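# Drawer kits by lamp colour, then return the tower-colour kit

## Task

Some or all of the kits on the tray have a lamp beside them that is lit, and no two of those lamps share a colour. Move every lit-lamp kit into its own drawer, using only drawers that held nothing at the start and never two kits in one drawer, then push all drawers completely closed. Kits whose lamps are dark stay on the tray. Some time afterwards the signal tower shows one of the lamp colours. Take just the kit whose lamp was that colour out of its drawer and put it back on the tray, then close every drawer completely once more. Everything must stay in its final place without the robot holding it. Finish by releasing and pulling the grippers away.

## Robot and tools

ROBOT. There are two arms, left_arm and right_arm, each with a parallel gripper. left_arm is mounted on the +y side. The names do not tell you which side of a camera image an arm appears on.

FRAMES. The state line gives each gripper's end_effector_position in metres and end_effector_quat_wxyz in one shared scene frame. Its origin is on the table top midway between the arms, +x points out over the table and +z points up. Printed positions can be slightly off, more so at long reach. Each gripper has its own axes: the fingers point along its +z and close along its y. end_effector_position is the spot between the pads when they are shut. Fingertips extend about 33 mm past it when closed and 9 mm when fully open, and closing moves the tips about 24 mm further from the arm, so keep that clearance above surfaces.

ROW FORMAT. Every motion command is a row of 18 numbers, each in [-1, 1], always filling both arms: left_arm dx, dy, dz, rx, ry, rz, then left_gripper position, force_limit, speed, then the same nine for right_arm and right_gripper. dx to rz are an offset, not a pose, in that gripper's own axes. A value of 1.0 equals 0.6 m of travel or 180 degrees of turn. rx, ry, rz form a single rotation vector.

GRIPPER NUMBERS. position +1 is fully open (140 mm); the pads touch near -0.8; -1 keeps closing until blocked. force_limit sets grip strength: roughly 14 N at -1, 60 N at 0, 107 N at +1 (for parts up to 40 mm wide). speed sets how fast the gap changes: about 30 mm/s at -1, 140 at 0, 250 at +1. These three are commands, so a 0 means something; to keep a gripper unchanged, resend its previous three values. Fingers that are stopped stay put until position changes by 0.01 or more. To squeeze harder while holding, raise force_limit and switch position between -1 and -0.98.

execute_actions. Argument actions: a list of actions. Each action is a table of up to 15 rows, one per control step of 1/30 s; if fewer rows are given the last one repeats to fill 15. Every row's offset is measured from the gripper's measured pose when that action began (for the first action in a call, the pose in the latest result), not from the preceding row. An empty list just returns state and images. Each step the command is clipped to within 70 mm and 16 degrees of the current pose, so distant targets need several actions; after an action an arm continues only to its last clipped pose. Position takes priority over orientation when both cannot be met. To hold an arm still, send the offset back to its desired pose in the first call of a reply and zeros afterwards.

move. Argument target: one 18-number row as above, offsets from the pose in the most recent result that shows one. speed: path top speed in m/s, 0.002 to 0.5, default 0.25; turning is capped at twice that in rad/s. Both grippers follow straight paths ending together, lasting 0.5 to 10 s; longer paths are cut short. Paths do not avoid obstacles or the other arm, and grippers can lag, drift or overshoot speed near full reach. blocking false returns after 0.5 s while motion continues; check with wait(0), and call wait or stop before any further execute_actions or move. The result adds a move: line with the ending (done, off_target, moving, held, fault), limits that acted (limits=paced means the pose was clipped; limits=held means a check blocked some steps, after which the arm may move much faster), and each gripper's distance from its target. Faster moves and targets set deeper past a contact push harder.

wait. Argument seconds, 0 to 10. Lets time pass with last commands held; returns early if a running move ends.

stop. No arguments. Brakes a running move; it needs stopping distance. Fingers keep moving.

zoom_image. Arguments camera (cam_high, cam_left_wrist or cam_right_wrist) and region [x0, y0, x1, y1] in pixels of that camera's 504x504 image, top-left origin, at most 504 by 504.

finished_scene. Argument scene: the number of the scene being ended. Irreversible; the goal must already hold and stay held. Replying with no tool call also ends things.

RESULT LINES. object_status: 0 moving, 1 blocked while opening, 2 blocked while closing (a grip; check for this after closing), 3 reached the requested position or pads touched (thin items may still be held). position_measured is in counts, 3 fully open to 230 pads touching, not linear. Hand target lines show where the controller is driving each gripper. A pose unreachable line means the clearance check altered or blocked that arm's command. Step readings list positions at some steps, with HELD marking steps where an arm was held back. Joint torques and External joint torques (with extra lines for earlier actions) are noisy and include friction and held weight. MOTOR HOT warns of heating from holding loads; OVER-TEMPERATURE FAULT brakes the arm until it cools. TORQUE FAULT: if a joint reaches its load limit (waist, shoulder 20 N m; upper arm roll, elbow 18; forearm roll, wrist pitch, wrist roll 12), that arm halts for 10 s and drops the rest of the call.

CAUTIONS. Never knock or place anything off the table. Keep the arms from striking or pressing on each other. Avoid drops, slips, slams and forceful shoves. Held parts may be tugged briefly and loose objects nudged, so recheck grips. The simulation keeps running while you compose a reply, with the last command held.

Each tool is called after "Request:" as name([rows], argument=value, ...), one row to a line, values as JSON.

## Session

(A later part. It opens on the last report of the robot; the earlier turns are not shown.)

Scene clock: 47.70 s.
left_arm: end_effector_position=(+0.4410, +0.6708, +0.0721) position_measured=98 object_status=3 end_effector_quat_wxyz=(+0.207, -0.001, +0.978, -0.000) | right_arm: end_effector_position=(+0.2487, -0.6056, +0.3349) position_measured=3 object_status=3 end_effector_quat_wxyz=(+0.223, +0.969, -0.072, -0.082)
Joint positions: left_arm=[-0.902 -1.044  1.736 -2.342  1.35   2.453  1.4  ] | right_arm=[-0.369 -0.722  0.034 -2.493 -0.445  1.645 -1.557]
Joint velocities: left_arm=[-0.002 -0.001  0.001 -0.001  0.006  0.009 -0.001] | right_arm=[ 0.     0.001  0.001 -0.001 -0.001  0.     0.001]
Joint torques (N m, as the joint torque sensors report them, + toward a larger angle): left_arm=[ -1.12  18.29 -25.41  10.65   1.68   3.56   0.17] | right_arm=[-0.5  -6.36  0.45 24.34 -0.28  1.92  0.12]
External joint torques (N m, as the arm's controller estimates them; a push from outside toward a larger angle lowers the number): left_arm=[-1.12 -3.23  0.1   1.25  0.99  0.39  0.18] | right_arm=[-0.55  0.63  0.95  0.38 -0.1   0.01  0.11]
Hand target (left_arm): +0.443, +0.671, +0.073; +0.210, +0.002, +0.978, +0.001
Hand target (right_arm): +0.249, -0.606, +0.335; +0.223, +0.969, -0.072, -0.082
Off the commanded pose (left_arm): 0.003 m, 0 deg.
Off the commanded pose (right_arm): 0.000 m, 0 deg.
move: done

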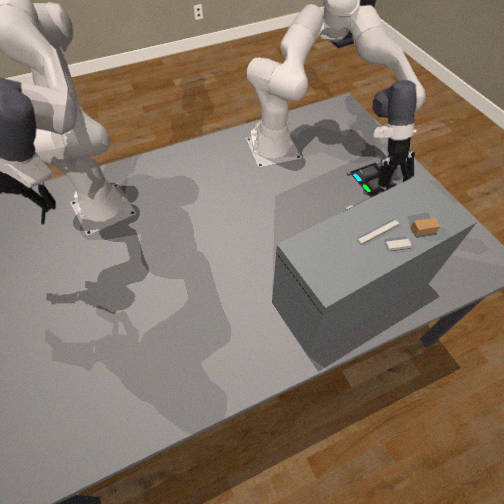

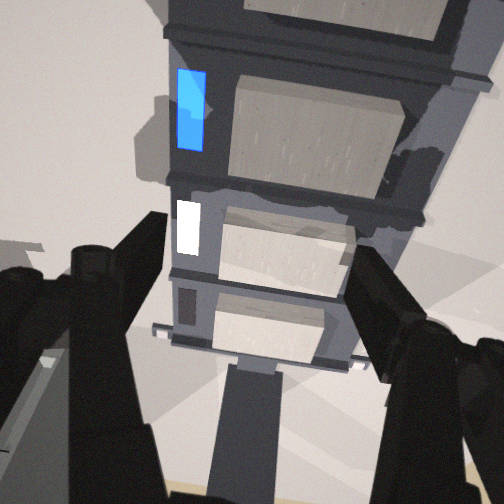

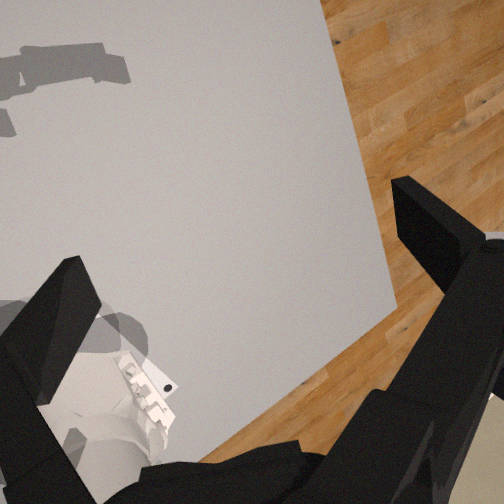

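Request:
move(target=[-0.004,0.022,0.03,0,0,0,0.25,-0.5,0,0,0,0,0,0,0,1,0,0], speed=0.05)

Scene clock: 50.00 s.
left_arm: end_effector_position=(+0.4489, +0.6830, +0.0564) position_measured=98 object_status=3 end_effector_quat_wxyz=(+0.205, -0.005, +0.979, -0.002) | right_arm: end_effector_position=(+0.2487, -0.6056, +0.3349) position_measured=3 object_status=3 end_effector_quat_wxyz=(+0.223, +0.969, -0.072, -0.082)
Joint positions: left_arm=[-0.953 -1.065  1.789 -2.29   1.365  2.461  1.406] | right_arm=[-0.369 -0.722  0.034 -2.493 -0.445  1.645 -1.557]
Joint velocities: left_arm=[-0.005 -0.001  0.001  0.004  0.004  0.003  0.007] | right_arm=[ 0.001  0.    -0.002  0.001 -0.     0.    -0.001]
Joint torques (N m, as the joint torque sensors report them, + toward a larger angle): left_arm=[ -1.36  20.53 -26.63   9.58   1.59   3.51   0.2 ] | right_arm=[-0.44 -6.71  0.32 24.2  -0.27  1.91  0.14]
External joint torques (N m, as the arm's controller estimates them; a push from outside toward a larger angle lowers the number): left_arm=[-1.24 -2.97 -0.45  0.73  0.89  0.32  0.21] | right_arm=[-0.4   0.42  0.93  0.11 -0.08 -0.01  0.12]
Hand target (left_arm): +0.451, +0.684, +0.057; +0.207, -0.001, +0.978, -0.000
Hand target (right_arm): +0.249, -0.606, +0.335; +0.223, +0.969, -0.072, -0.082
Off the commanded pose (left_arm): 0.002 m, 1 deg.
Off the commanded pose (right_arm): 0.000 m, 0 deg.
move: done

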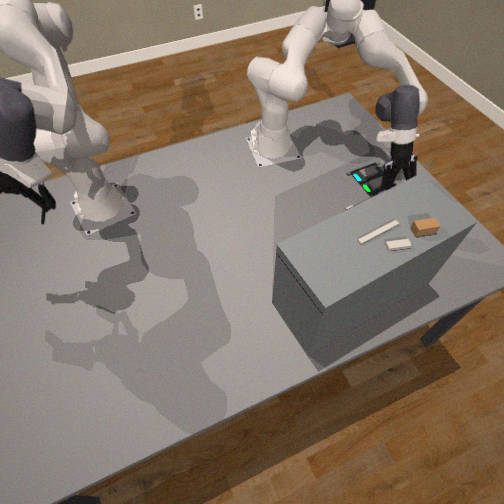

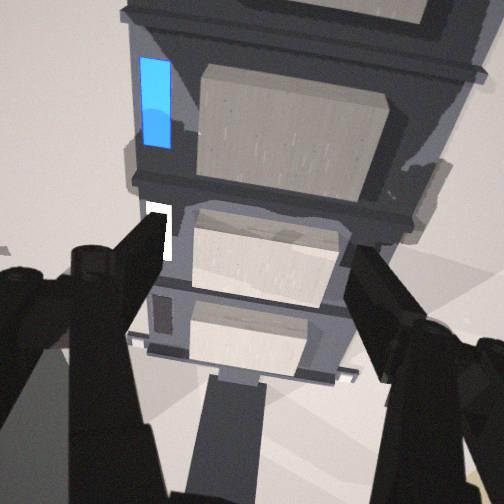

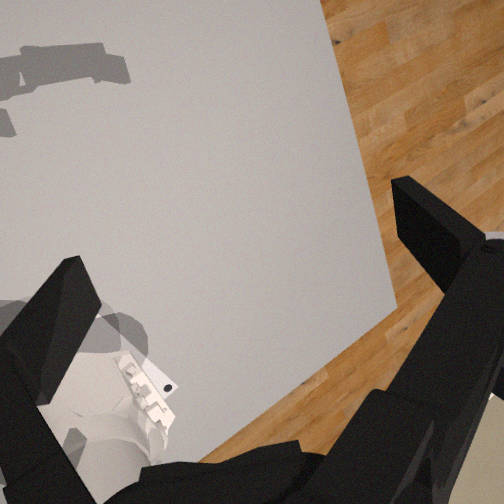

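Request:
move(target=[-0.011,0.002,0.045,0,0,0,0.25,-0.5,0,0,0,0,0,0,0,1,0,0], speed=0.03)

Scene clock: 52.53 s.
left_arm: end_effector_position=(+0.4677, +0.6852, +0.0414) position_measured=98 object_status=3 end_effector_quat_wxyz=(+0.209, -0.003, +0.978, +0.000) | right_arm: end_effector_position=(+0.2487, -0.6056, +0.3349) position_measured=3 object_status=3 end_effector_quat_wxyz=(+0.223, +0.969, -0.072, -0.082)
Joint positions: left_arm=[-1.033 -1.078  1.847 -2.235  1.399  2.488  1.381] | right_arm=[-0.369 -0.722  0.034 -2.493 -0.445  1.645 -1.557]
Joint velocities: left_arm=[-0.003 -0.     0.006  0.003  0.001  0.013 -0.014] | right_arm=[0.    0.001 0.    0.001 0.001 0.    0.002]
Joint torques (N m, as the joint torque sensors report them, + toward a larger angle): left_arm=[ -4.26  20.03 -20.84   8.68   1.78   2.97   0.16] | right_arm=[-0.64 -6.63  0.32 24.5  -0.31  1.94  0.13]
External joint torques (N m, as the arm's controller estimates them; a push from outside toward a larger angle lowers the number): left_arm=[-4.26 -5.51  5.6  -0.03  1.11 -0.21  0.17] | right_arm=[-0.66  0.4   0.85  0.48 -0.13  0.02  0.11]
Hand target (left_arm): +0.466, +0.684, +0.035; +0.206, -0.004, +0.979, -0.002
Hand target (right_arm): +0.249, -0.606, +0.335; +0.223, +0.969, -0.072, -0.082
Off the commanded pose (left_arm): 0.007 m, 1 deg.
Off the commanded pose (right_arm): 0.000 m, 0 deg.
move: off_target (left_arm)

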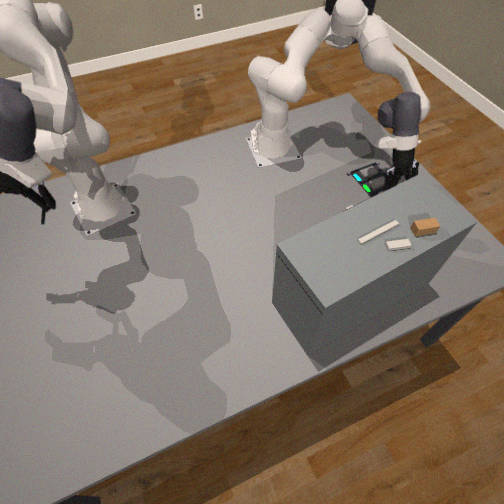

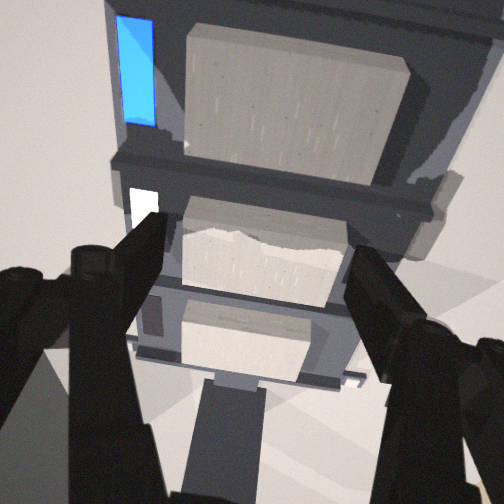

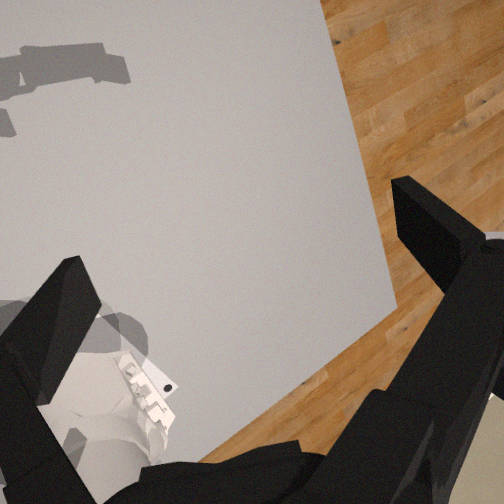

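Request:
move(target=[-0.008,0,-0.002,0,0,0,0.25,-0.5,0,0,0,0,0,0,0,1,0,0], speed=0.02)

Request:
move(target=[0,0,0,0,0,0,-1,0,-0.5,0,0,0,0,0,0,1,0,0])

Request:
move(target=[-0.135,-0.02,-0.29,0,0,0,-1,0,-0.5,0,0,0,0,0,0,1,0,0], speed=0.1)

Request:
move(target=[-0.07,-0.43,0.0,0,0,0,-1,0,-0.5,0,0,0,0,0,0,1,0,0], speed=0.1)

Scene clock: 56.20 s.
left_arm: end_effector_position=(+0.4708, +0.6856, +0.0440) position_measured=98 object_status=3 end_effector_quat_wxyz=(+0.210, -0.005, +0.978, +0.001) | right_arm: end_effector_position=(+0.2487, -0.6056, +0.3349) position_measured=3 object_status=3 end_effector_quat_wxyz=(+0.223, +0.969, -0.072, -0.082)
Joint positions: left_arm=[-1.039 -1.078  1.843 -2.229  1.396  2.486  1.377] | right_arm=[-0.369 -0.722  0.034 -2.493 -0.445  1.645 -1.557]
Joint velocities: left_arm=[-0.     0.001  0.     0.002 -0.002 -0.005  0.003] | right_arm=[-0.001  0.001 -0.001 -0.     0.    -0.001  0.002]
Joint torques (N m, as the joint torque sensors report them, + toward a larger angle): left_arm=[ -2.02  23.22 -28.57   9.41  -0.48   2.77   0.2 ] | right_arm=[-0.55 -6.27  0.49 24.48 -0.28  1.9   0.1 ]
External joint torques (N m, as the arm's controller estimates them; a push from outside toward a larger angle lowers the number): left_arm=[-2.05 -2.45 -2.01  0.54 -1.15 -0.43  0.21] | right_arm=[-0.51  0.75  1.09  0.49 -0.09 -0.01  0.08]
Hand target (left_arm): +0.472, +0.685, +0.045; +0.209, -0.004, +0.978, +0.000
Hand target (right_arm): +0.249, -0.606, +0.335; +0.223, +0.969, -0.072, -0.082
Off the commanded pose (left_arm): 0.001 m, 0 deg.
Off the commanded pose (right_arm): 0.000 m, 0 deg.
move: done

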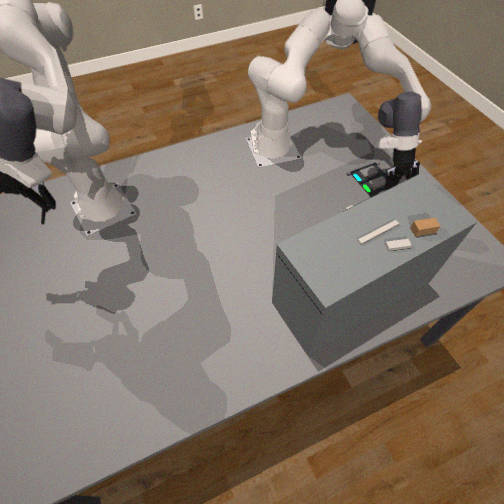

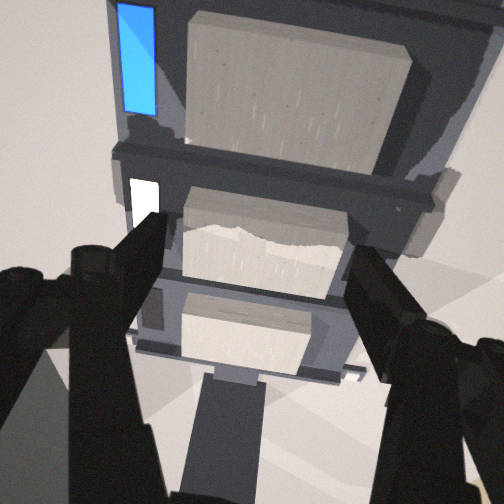

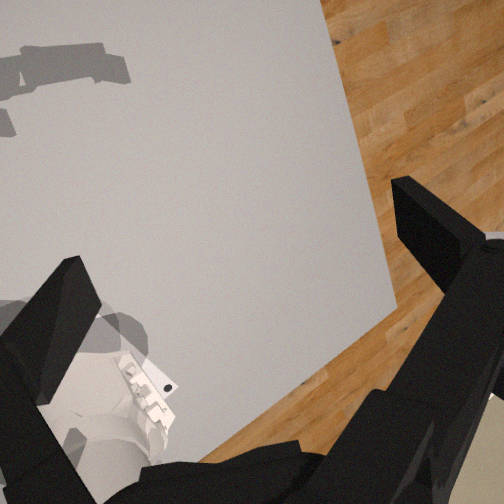

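Scene clock: 56.70 s.
left_arm: end_effector_position=(+0.4711, +0.6865, +0.0448) position_measured=132 object_status=2 end_effector_quat_wxyz=(+0.211, -0.005, +0.978, +0.002) | right_arm: end_effector_position=(+0.2487, -0.6056, +0.3349) position_measured=3 object_status=3 end_effector_quat_wxyz=(+0.223, +0.969, -0.072, -0.082)
Joint positions: left_arm=[-1.038 -1.077  1.842 -2.228  1.397  2.486  1.377] | right_arm=[-0.369 -0.722  0.034 -2.493 -0.445  1.645 -1.557]
Joint velocities: left_arm=[-0.001  0.001 -0.002  0.     0.001  0.    -0.001] | right_arm=[-0.001  0.    -0.001  0.001 -0.    -0.001 -0.   ]
Joint torques (N m, as the joint torque sensors report them, + toward a larger angle): left_arm=[ -0.04  23.29 -27.51   8.12   0.69   3.13   0.09] | right_arm=[-0.67 -6.41  0.47 24.32 -0.25  1.9   0.12]
External joint torques (N m, as the arm's controller estimates them; a push from outside toward a larger angle lowers the number): left_arm=[ 0.02 -2.42 -0.84 -0.8   0.02 -0.08  0.1 ] | right_arm=[-0.61  0.63  1.06  0.28 -0.06 -0.01  0.1 ]
Hand target (left_arm): +0.471, +0.686, +0.044; +0.210, -0.005, +0.978, +0.001
Hand target (right_arm): +0.249, -0.606, +0.335; +0.223, +0.969, -0.072, -0.082
Off the commanded pose (left_arm): 0.001 m, 0 deg.
Off the commanded pose (right_arm): 0.000 m, 0 deg.
move: done

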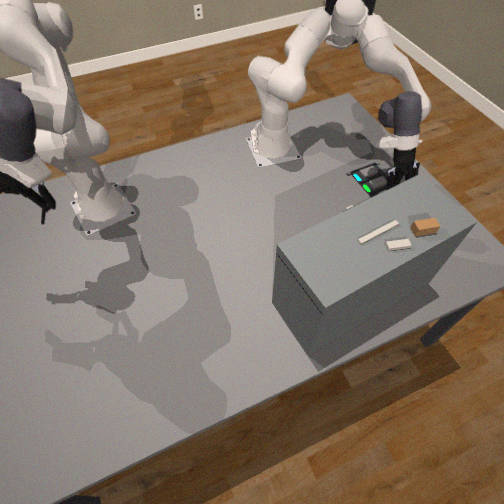

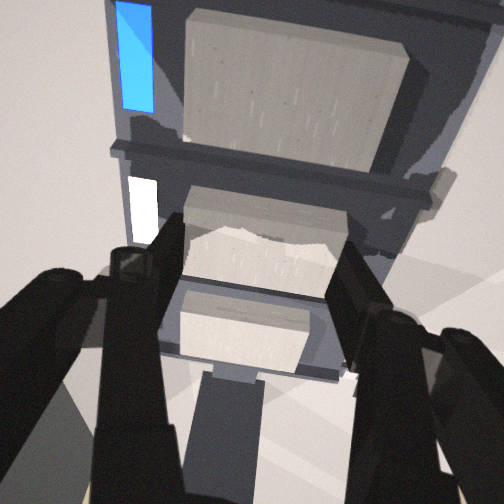

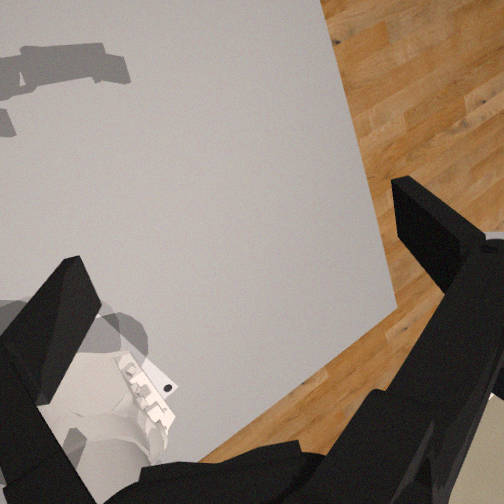

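Scene clock: 59.17 s.
left_arm: end_effector_position=(+0.4727, +0.6757, +0.2361) position_measured=132 object_status=2 end_effector_quat_wxyz=(+0.210, -0.008, +0.978, +0.001) | right_arm: end_effector_position=(+0.2487, -0.6056, +0.3349) position_measured=3 object_status=3 end_effector_quat_wxyz=(+0.223, +0.969, -0.072, -0.082)
Joint positions: left_arm=[-0.867 -1.013  1.378 -2.188  1.041  2.168  1.491] | right_arm=[-0.369 -0.722  0.034 -2.493 -0.445  1.645 -1.557]
Joint velocities: left_arm=[ 0.001 -0.001 -0.002  0.002 -0.    -0.015  0.006] | right_arm=[-0.001  0.001  0.    -0.    -0.001 -0.     0.001]
Joint torques (N m, as the joint torque sensors report them, + toward a larger angle): left_arm=[  1.87  15.43 -28.07  14.76  -0.2    2.84   0.27] | right_arm=[-0.43 -6.38  0.56 24.23 -0.28  1.93  0.13]
External joint torques (N m, as the arm's controller estimates them; a push from outside toward a larger angle lowers the number): left_arm=[ 1.76 -3.41 -1.88  0.72 -1.03 -0.36  0.29] | right_arm=[-0.42  0.7   1.1   0.19 -0.09  0.01  0.11]
Hand target (left_arm): +0.472, +0.677, +0.238; +0.210, -0.007, +0.978, +0.000
Hand target (right_arm): +0.249, -0.606, +0.335; +0.223, +0.969, -0.072, -0.082
Off the commanded pose (left_arm): 0.002 m, 0 deg.
Off the commanded pose (right_arm): 0.000 m, 0 deg.
move: done

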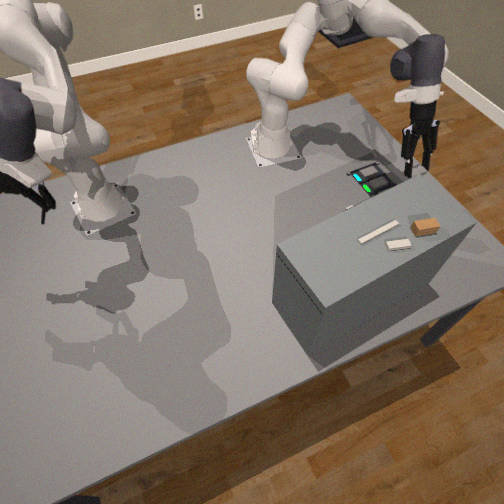

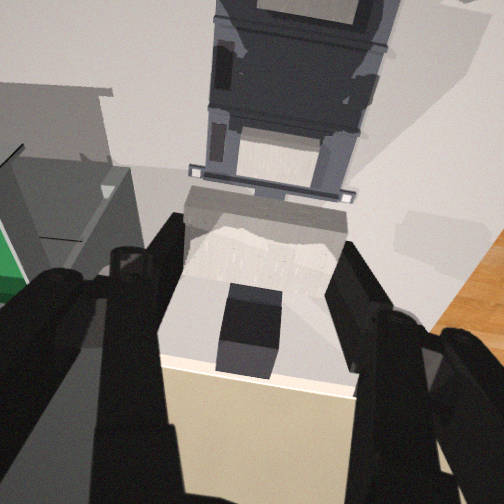

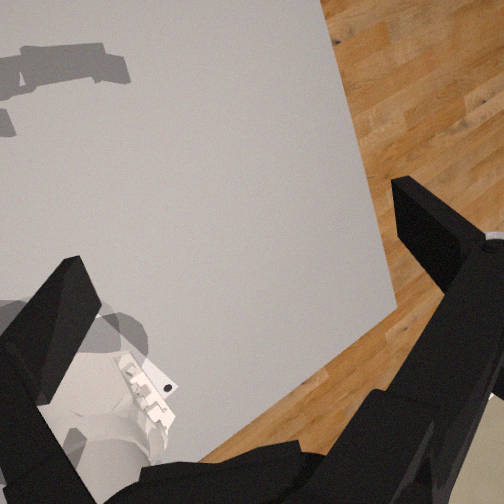

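Scene clock: 62.37 s.
left_arm: end_effector_position=(+0.5148, +0.4162, +0.2593) position_measured=132 object_status=2 end_effector_quat_wxyz=(+0.214, +0.001, +0.977, +0.003) | right_arm: end_effector_position=(+0.2487, -0.6056, +0.3349) position_measured=3 object_status=3 end_effector_quat_wxyz=(+0.223, +0.969, -0.072, -0.082)
Joint positions: left_arm=[-1.036 -0.723  1.155 -2.366  0.941  2.309  1.028] | right_arm=[-0.369 -0.722  0.034 -2.493 -0.445  1.645 -1.557]
Joint velocities: left_arm=[ 0.     0.001  0.001  0.     0.001  0.001 -0.03 ] | right_arm=[-0.001 -0.    -0.002 -0.002 -0.    -0.001 -0.   ]
Joint torques (N m, as the joint torque sensors report them, + toward a larger angle): left_arm=[ -0.87   6.32 -20.7   18.8   -0.26   3.66  -0.13] | right_arm=[-0.48 -6.43  0.53 24.35 -0.27  1.92  0.14]
External joint torques (N m, as the arm's controller estimates them; a push from outside toward a larger angle lowers the number): left_arm=[-0.85  0.67 -2.72 -0.99 -1.02  0.59 -0.12] | right_arm=[-0.43  0.67  1.15  0.33 -0.08  0.01  0.12]
Hand target (left_arm): +0.515, +0.414, +0.260; +0.215, -0.004, +0.977, -0.001
Hand target (right_arm): +0.249, -0.606, +0.335; +0.223, +0.969, -0.072, -0.082
Off the commanded pose (left_arm): 0.006 m, 1 deg.
Off the commanded pose (right_arm): 0.000 m, 0 deg.
move: off_target (left_arm)

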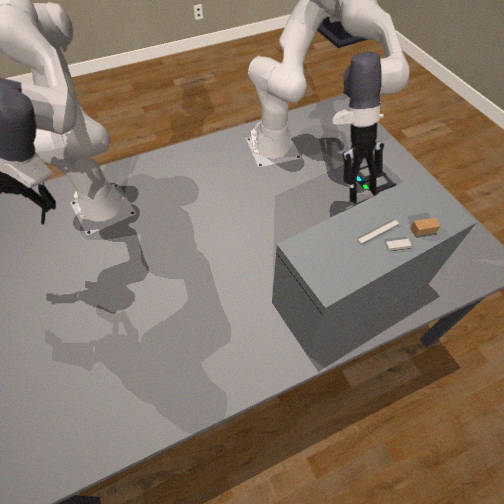

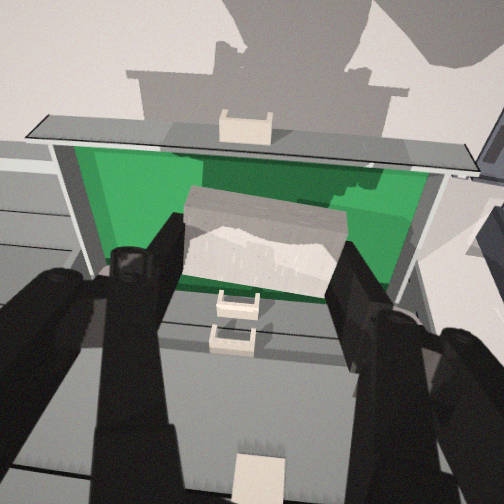

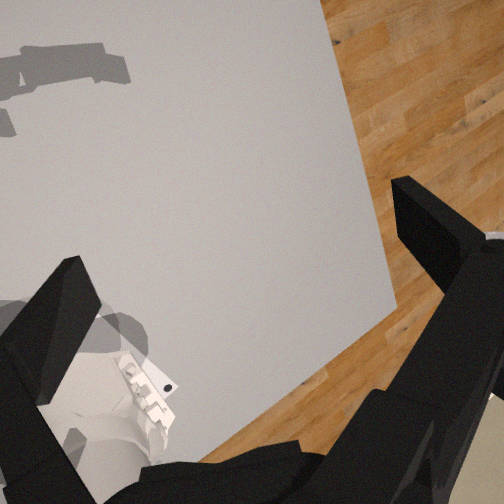

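Request:
move(target=[-0.012,-0.012,0.097,0,0,0,-1,0,-0.5,0,0,0,0,0,0,1,0,0], speed=0.04)

Scene clock: 65.40 s.
left_arm: end_effector_position=(+0.5431, +0.4073, +0.2079) position_measured=132 object_status=2 end_effector_quat_wxyz=(+0.211, +0.004, +0.977, +0.002) | right_arm: end_effector_position=(+0.2487, -0.6056, +0.3349) position_measured=3 object_status=3 end_effector_quat_wxyz=(+0.223, +0.969, -0.072, -0.082)
Joint positions: left_arm=[-1.221 -0.617  1.382 -2.335  0.974  2.454  0.995] | right_arm=[-0.369 -0.722  0.034 -2.493 -0.445  1.645 -1.557]
Joint velocities: left_arm=[-0.002  0.007  0.005  0.001  0.001  0.019 -0.006] | right_arm=[-0.    -0.     0.001 -0.001 -0.    -0.    -0.002]
Joint torques (N m, as the joint torque sensors report them, + toward a larger angle): left_arm=[ -0.74   9.16 -17.97  20.22   1.43   3.57  -0.08] | right_arm=[-0.54 -6.51  0.62 24.25 -0.26  1.91  0.14]
External joint torques (N m, as the arm's controller estimates them; a push from outside toward a larger angle lowers the number): left_arm=[-0.75  0.81 -0.85  0.63  0.85  0.51 -0.07] | right_arm=[-0.56  0.59  1.14  0.21 -0.08 -0.01  0.12]
Hand target (left_arm): +0.546, +0.407, +0.210; +0.215, +0.003, +0.977, +0.002
Hand target (right_arm): +0.249, -0.606, +0.335; +0.223, +0.969, -0.072, -0.082
Off the commanded pose (left_arm): 0.004 m, 0 deg.
Off the commanded pose (right_arm): 0.000 m, 0 deg.
move: off_target (left_arm)

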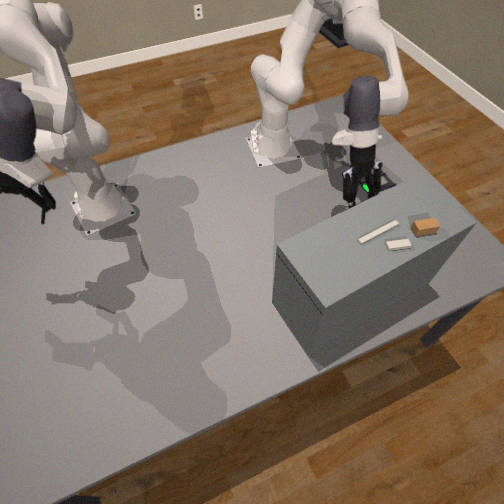

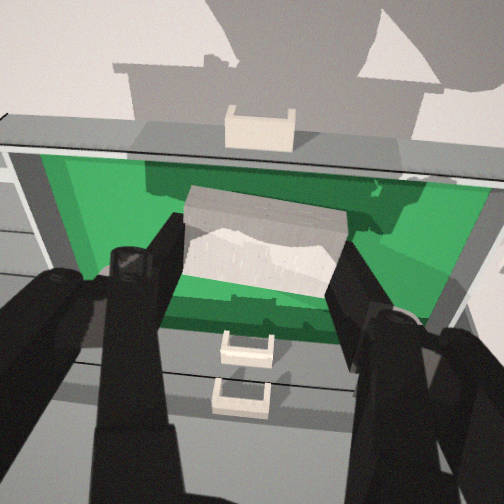

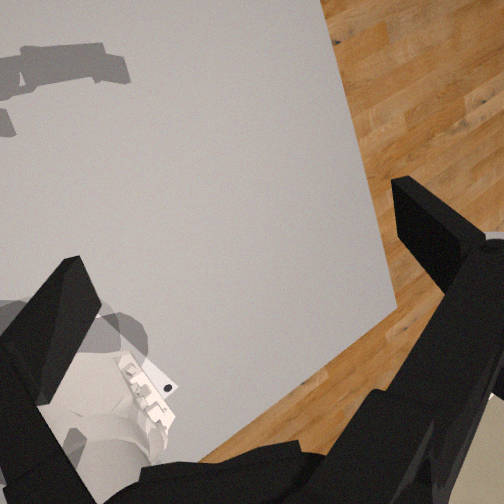

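Request:
move(target=[0.008,0,0.03,0,0,0,-1,0,-0.5,0,0,0,0,0,0,1,0,0], speed=0.015)

Scene clock: 68.17 s.
left_arm: end_effector_position=(+0.5456, +0.4085, +0.1899) position_measured=132 object_status=2 end_effector_quat_wxyz=(+0.209, +0.003, +0.978, +0.002) | right_arm: end_effector_position=(+0.2487, -0.6056, +0.3349) position_measured=3 object_status=3 end_effector_quat_wxyz=(+0.223, +0.969, -0.072, -0.082)
Joint positions: left_arm=[-1.266 -0.591  1.451 -2.34   0.986  2.501  0.987] | right_arm=[-0.369 -0.722  0.034 -2.493 -0.445  1.645 -1.557]
Joint velocities: left_arm=[-0.003  0.007  0.005  0.    -0.     0.015 -0.001] | right_arm=[-0.     0.    -0.    -0.003  0.001  0.    -0.001]
Joint torques (N m, as the joint torque sensors report them, + toward a larger angle): left_arm=[ -1.39   9.76 -16.79  16.77   1.49   3.61  -0.16] | right_arm=[-0.54 -6.29  0.34 24.39 -0.27  1.93  0.12]
External joint torques (N m, as the arm's controller estimates them; a push from outside toward a larger angle lowers the number): left_arm=[-1.34  0.34 -0.11 -2.61  0.97  0.56 -0.15] | right_arm=[-0.55  0.7   0.88  0.45 -0.09  0.02  0.1 ]
Hand target (left_arm): +0.546, +0.407, +0.190; +0.211, +0.004, +0.977, +0.002
Hand target (right_arm): +0.249, -0.606, +0.335; +0.223, +0.969, -0.072, -0.082
Off the commanded pose (left_arm): 0.001 m, 0 deg.
Off the commanded pose (right_arm): 0.000 m, 0 deg.
move: done

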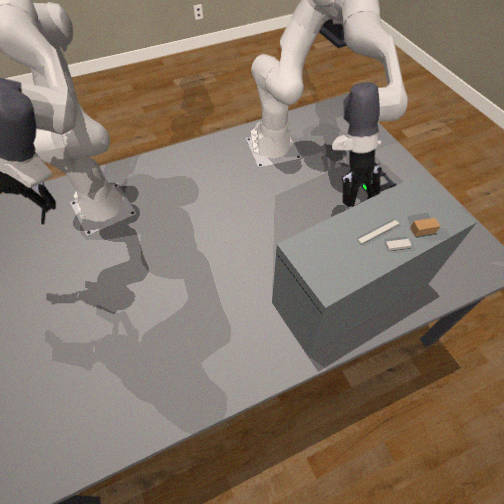

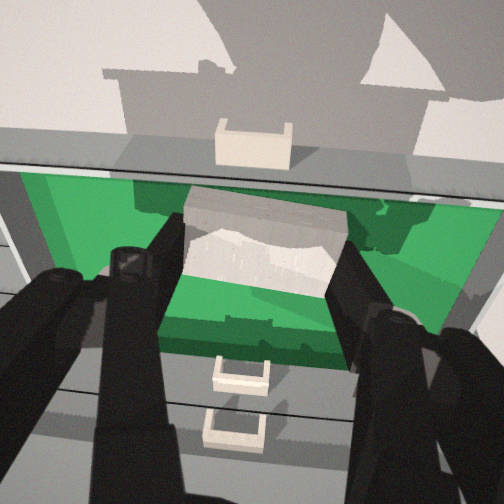

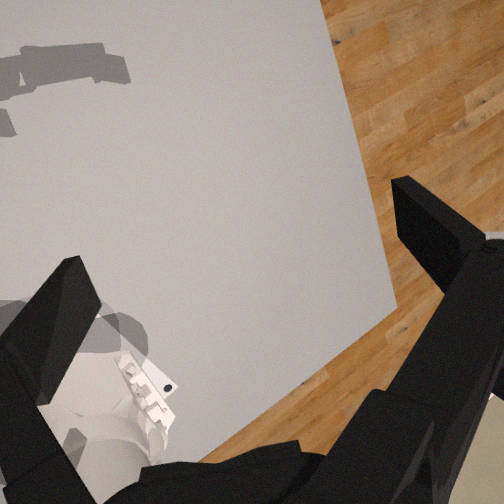

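Request:
move(target=[0,0,0.007,0,0,0,-1,0,-0.5,0,0,0,0,0,0,1,0,0], speed=0.015)

Request:
move(target=[0,0,0,0,0,0,0.25,-0.5,-0.5,0,0,0,0,0,0,1,0,0])

Request:
move(target=[0,0,-0.09,0,0,0,0.25,-0.5,0,0,0,0,0,0,0,1,0,0], speed=0.07)

Request:
move(target=[0.13,-0.008,-0.03,0,-0.11,0,0.0,0,0,0,0,0,0,0,0,1,0,0], speed=0.1)

Scene clock: 71.53 s.
left_arm: end_effector_position=(+0.5459, +0.4083, +0.1857) position_measured=132 object_status=2 end_effector_quat_wxyz=(+0.208, +0.003, +0.978, +0.001) | right_arm: end_effector_position=(+0.2487, -0.6056, +0.3349) position_measured=3 object_status=3 end_effector_quat_wxyz=(+0.223, +0.969, -0.072, -0.082)
Joint positions: left_arm=[-1.279 -0.588  1.468 -2.339  0.986  2.509  0.986] | right_arm=[-0.369 -0.722  0.034 -2.493 -0.445  1.645 -1.557]
Joint velocities: left_arm=[-0.002  0.004  0.004  0.002  0.001  0.007  0.001] | right_arm=[ 0.001  0.001 -0.    -0.    -0.001 -0.001 -0.   ]
Joint torques (N m, as the joint torque sensors report them, + toward a larger angle): left_arm=[ -1.33  10.45 -16.68  19.69   1.1    3.33  -0.06] | right_arm=[-0.36 -6.32  0.66 24.24 -0.27  1.93  0.11]
External joint torques (N m, as the arm's controller estimates them; a push from outside toward a larger angle lowers the number): left_arm=[-1.44  0.71 -0.14  0.31  0.58  0.28 -0.05] | right_arm=[-0.37  0.64  1.22  0.24 -0.08  0.01  0.09]
Hand target (left_arm): +0.547, +0.408, +0.186; +0.210, +0.004, +0.978, +0.002
Hand target (right_arm): +0.249, -0.606, +0.335; +0.223, +0.969, -0.072, -0.082
Off the commanded pose (left_arm): 0.001 m, 0 deg.
Off the commanded pose (right_arm): 0.000 m, 0 deg.
move: done

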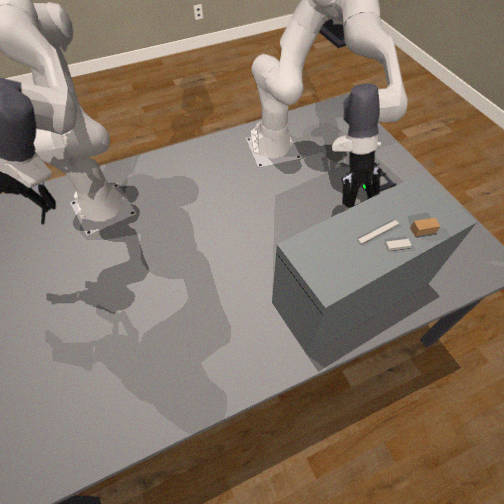

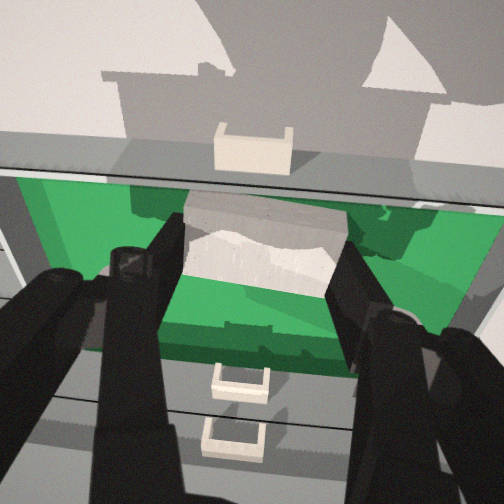

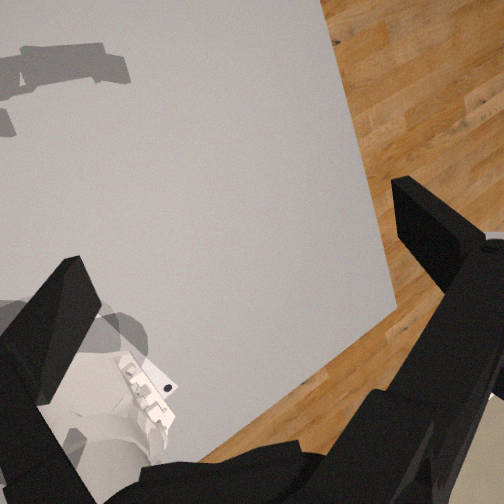

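Scene clock: 72.03 s.
left_arm: end_effector_position=(+0.5459, +0.4083, +0.1857) position_measured=98 object_status=3 end_effector_quat_wxyz=(+0.208, +0.003, +0.978, +0.001) | right_arm: end_effector_position=(+0.2487, -0.6056, +0.3349) position_measured=3 object_status=3 end_effector_quat_wxyz=(+0.223, +0.969, -0.072, -0.082)
Joint positions: left_arm=[-1.279 -0.588  1.468 -2.339  0.986  2.509  0.986] | right_arm=[-0.369 -0.722  0.034 -2.493 -0.445  1.645 -1.557]
Joint velocities: left_arm=[-0.    -0.001 -0.    -0.002  0.     0.     0.001] | right_arm=[-0.001 -0.001 -0.002 -0.001 -0.001  0.001 -0.001]
Joint torques (N m, as the joint torque sensors report them, + toward a larger angle): left_arm=[  0.3    8.86 -17.63  18.86   0.52   3.13   0.2 ] | right_arm=[-0.55 -6.43  0.48 24.46 -0.3   1.89  0.14]
External joint torques (N m, as the arm's controller estimates them; a push from outside toward a larger angle lowers the number): left_arm=[ 0.33 -0.93 -1.02 -0.42  0.    0.08  0.22] | right_arm=[-0.5   0.75  1.11  0.38 -0.1  -0.02  0.11]
Hand target (left_arm): +0.546, +0.408, +0.186; +0.208, +0.003, +0.978, +0.001
Hand target (right_arm): +0.249, -0.606, +0.335; +0.223, +0.969, -0.072, -0.082
Off the commanded pose (left_arm): 0.000 m, 0 deg.
Off the commanded pose (right_arm): 0.000 m, 0 deg.
move: done

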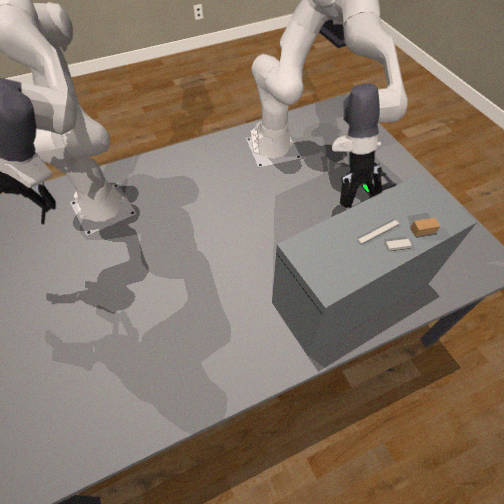

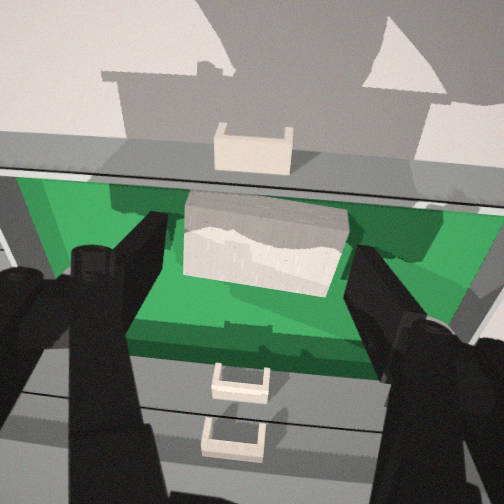

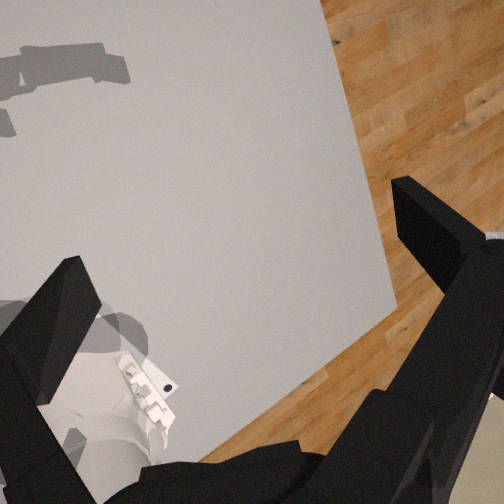

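Scene clock: 73.30 s.
left_arm: end_effector_position=(+0.5260, +0.4100, +0.2360) position_measured=98 object_status=3 end_effector_quat_wxyz=(+0.210, -0.000, +0.978, +0.002) | right_arm: end_effector_position=(+0.2487, -0.6056, +0.3349) position_measured=3 object_status=3 end_effector_quat_wxyz=(+0.223, +0.969, -0.072, -0.082)
Joint positions: left_arm=[-1.104 -0.665  1.241 -2.357  0.942  2.375  1.014] | right_arm=[-0.369 -0.722  0.034 -2.493 -0.445  1.645 -1.557]
Joint velocities: left_arm=[ 0.001 -0.007 -0.    -0.001  0.001 -0.016  0.004] | right_arm=[ 0.     0.     0.001 -0.     0.001 -0.     0.002]
Joint torques (N m, as the joint torque sensors report them, + toward a larger angle): left_arm=[  1.22   3.75 -19.37  17.7    0.05   2.65   0.26] | right_arm=[-0.53 -6.45  0.51 24.2  -0.27  1.91  0.12]
External joint torques (N m, as the arm's controller estimates them; a push from outside toward a larger angle lowers the number): left_arm=[ 1.18 -2.42 -1.97 -2.2  -0.63 -0.42  0.27] | right_arm=[-0.55  0.7   1.05  0.14 -0.09 -0.01  0.1 ]
Hand target (left_arm): +0.524, +0.410, +0.235; +0.207, +0.002, +0.978, +0.002
Hand target (right_arm): +0.249, -0.606, +0.335; +0.223, +0.969, -0.072, -0.082
Off the commanded pose (left_arm): 0.003 m, 0 deg.
Off the commanded pose (right_arm): 0.000 m, 0 deg.
move: done

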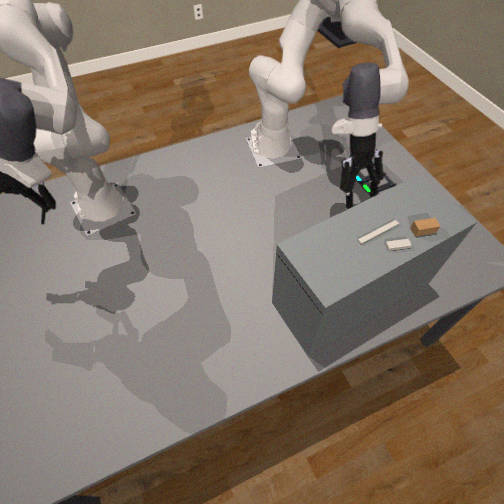

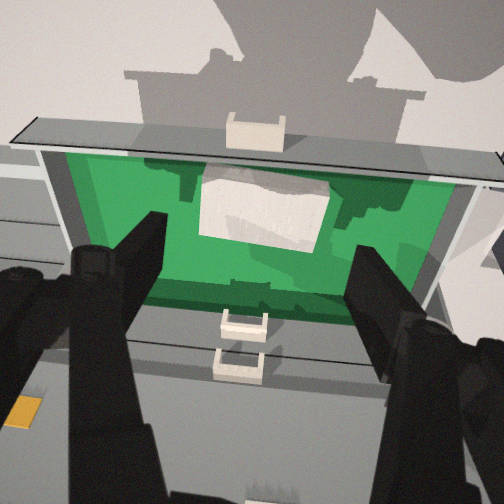

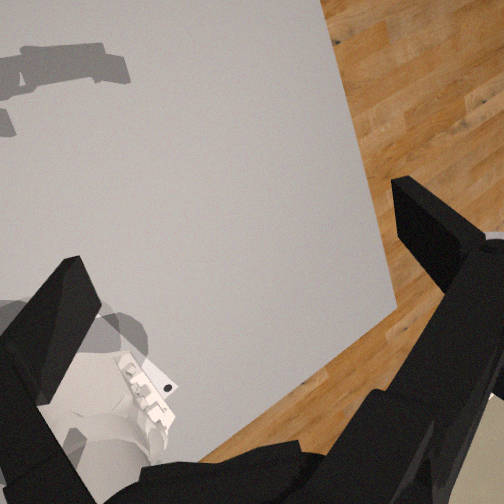

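Scene clock: 75.97 s.
left_arm: end_effector_position=(+0.4479, +0.4087, +0.2175) position_measured=129 object_status=3 end_effector_quat_wxyz=(+0.372, +0.006, +0.928, +0.006) | right_arm: end_effector_position=(+0.2487, -0.6056, +0.3349) position_measured=3 object_status=3 end_effector_quat_wxyz=(+0.223, +0.969, -0.072, -0.082)
Joint positions: left_arm=[-0.569 -0.756  1.05  -2.802  1.633  2.809  0.541] | right_arm=[-0.369 -0.722  0.034 -2.493 -0.445  1.645 -1.557]
Joint velocities: left_arm=[ 0.001 -0.002  0.     0.001  0.017 -0.002 -0.049] | right_arm=[-0.001 -0.    -0.001 -0.    -0.    -0.     0.   ]
Joint torques (N m, as the joint torque sensors report them, + toward a larger angle): left_arm=[  0.01  -1.06 -13.99  15.6    0.55   2.93  -0.16] | right_arm=[-0.37 -6.07  0.72 24.39 -0.28  1.91  0.12]
External joint torques (N m, as the arm's controller estimates them; a push from outside toward a larger angle lowers the number): left_arm=[ 0.04 -1.56 -1.43 -1.82  1.06  0.31 -0.14] | right_arm=[-0.32  1.06  1.34  0.33 -0.09  0.    0.1 ]
Hand target (left_arm): +0.447, +0.407, +0.218; +0.373, +0.000, +0.928, +0.002
Hand target (right_arm): +0.249, -0.606, +0.335; +0.223, +0.969, -0.072, -0.082
Off the commanded pose (left_arm): 0.005 m, 1 deg.
Off the commanded pose (right_arm): 0.000 m, 0 deg.
move: off_target (left_arm)

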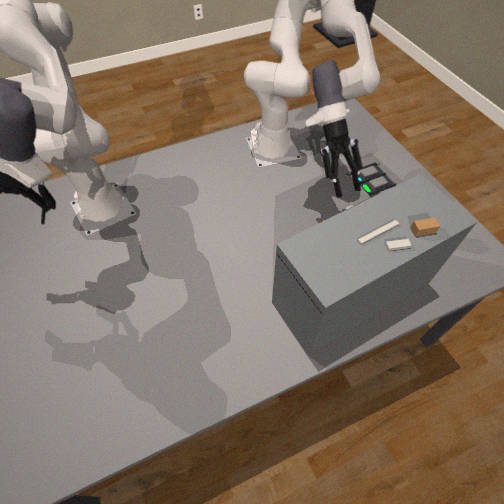

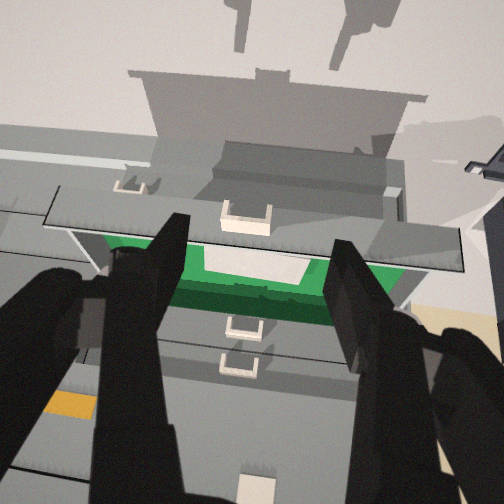

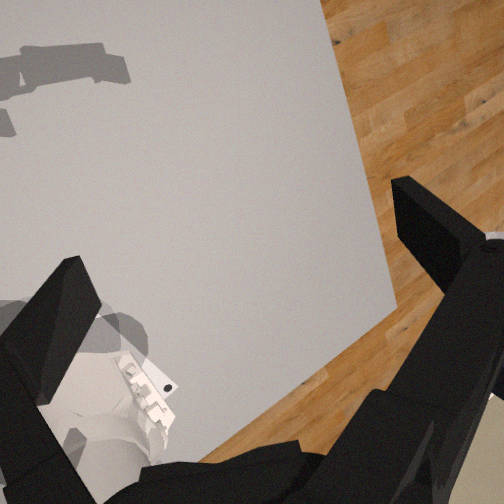

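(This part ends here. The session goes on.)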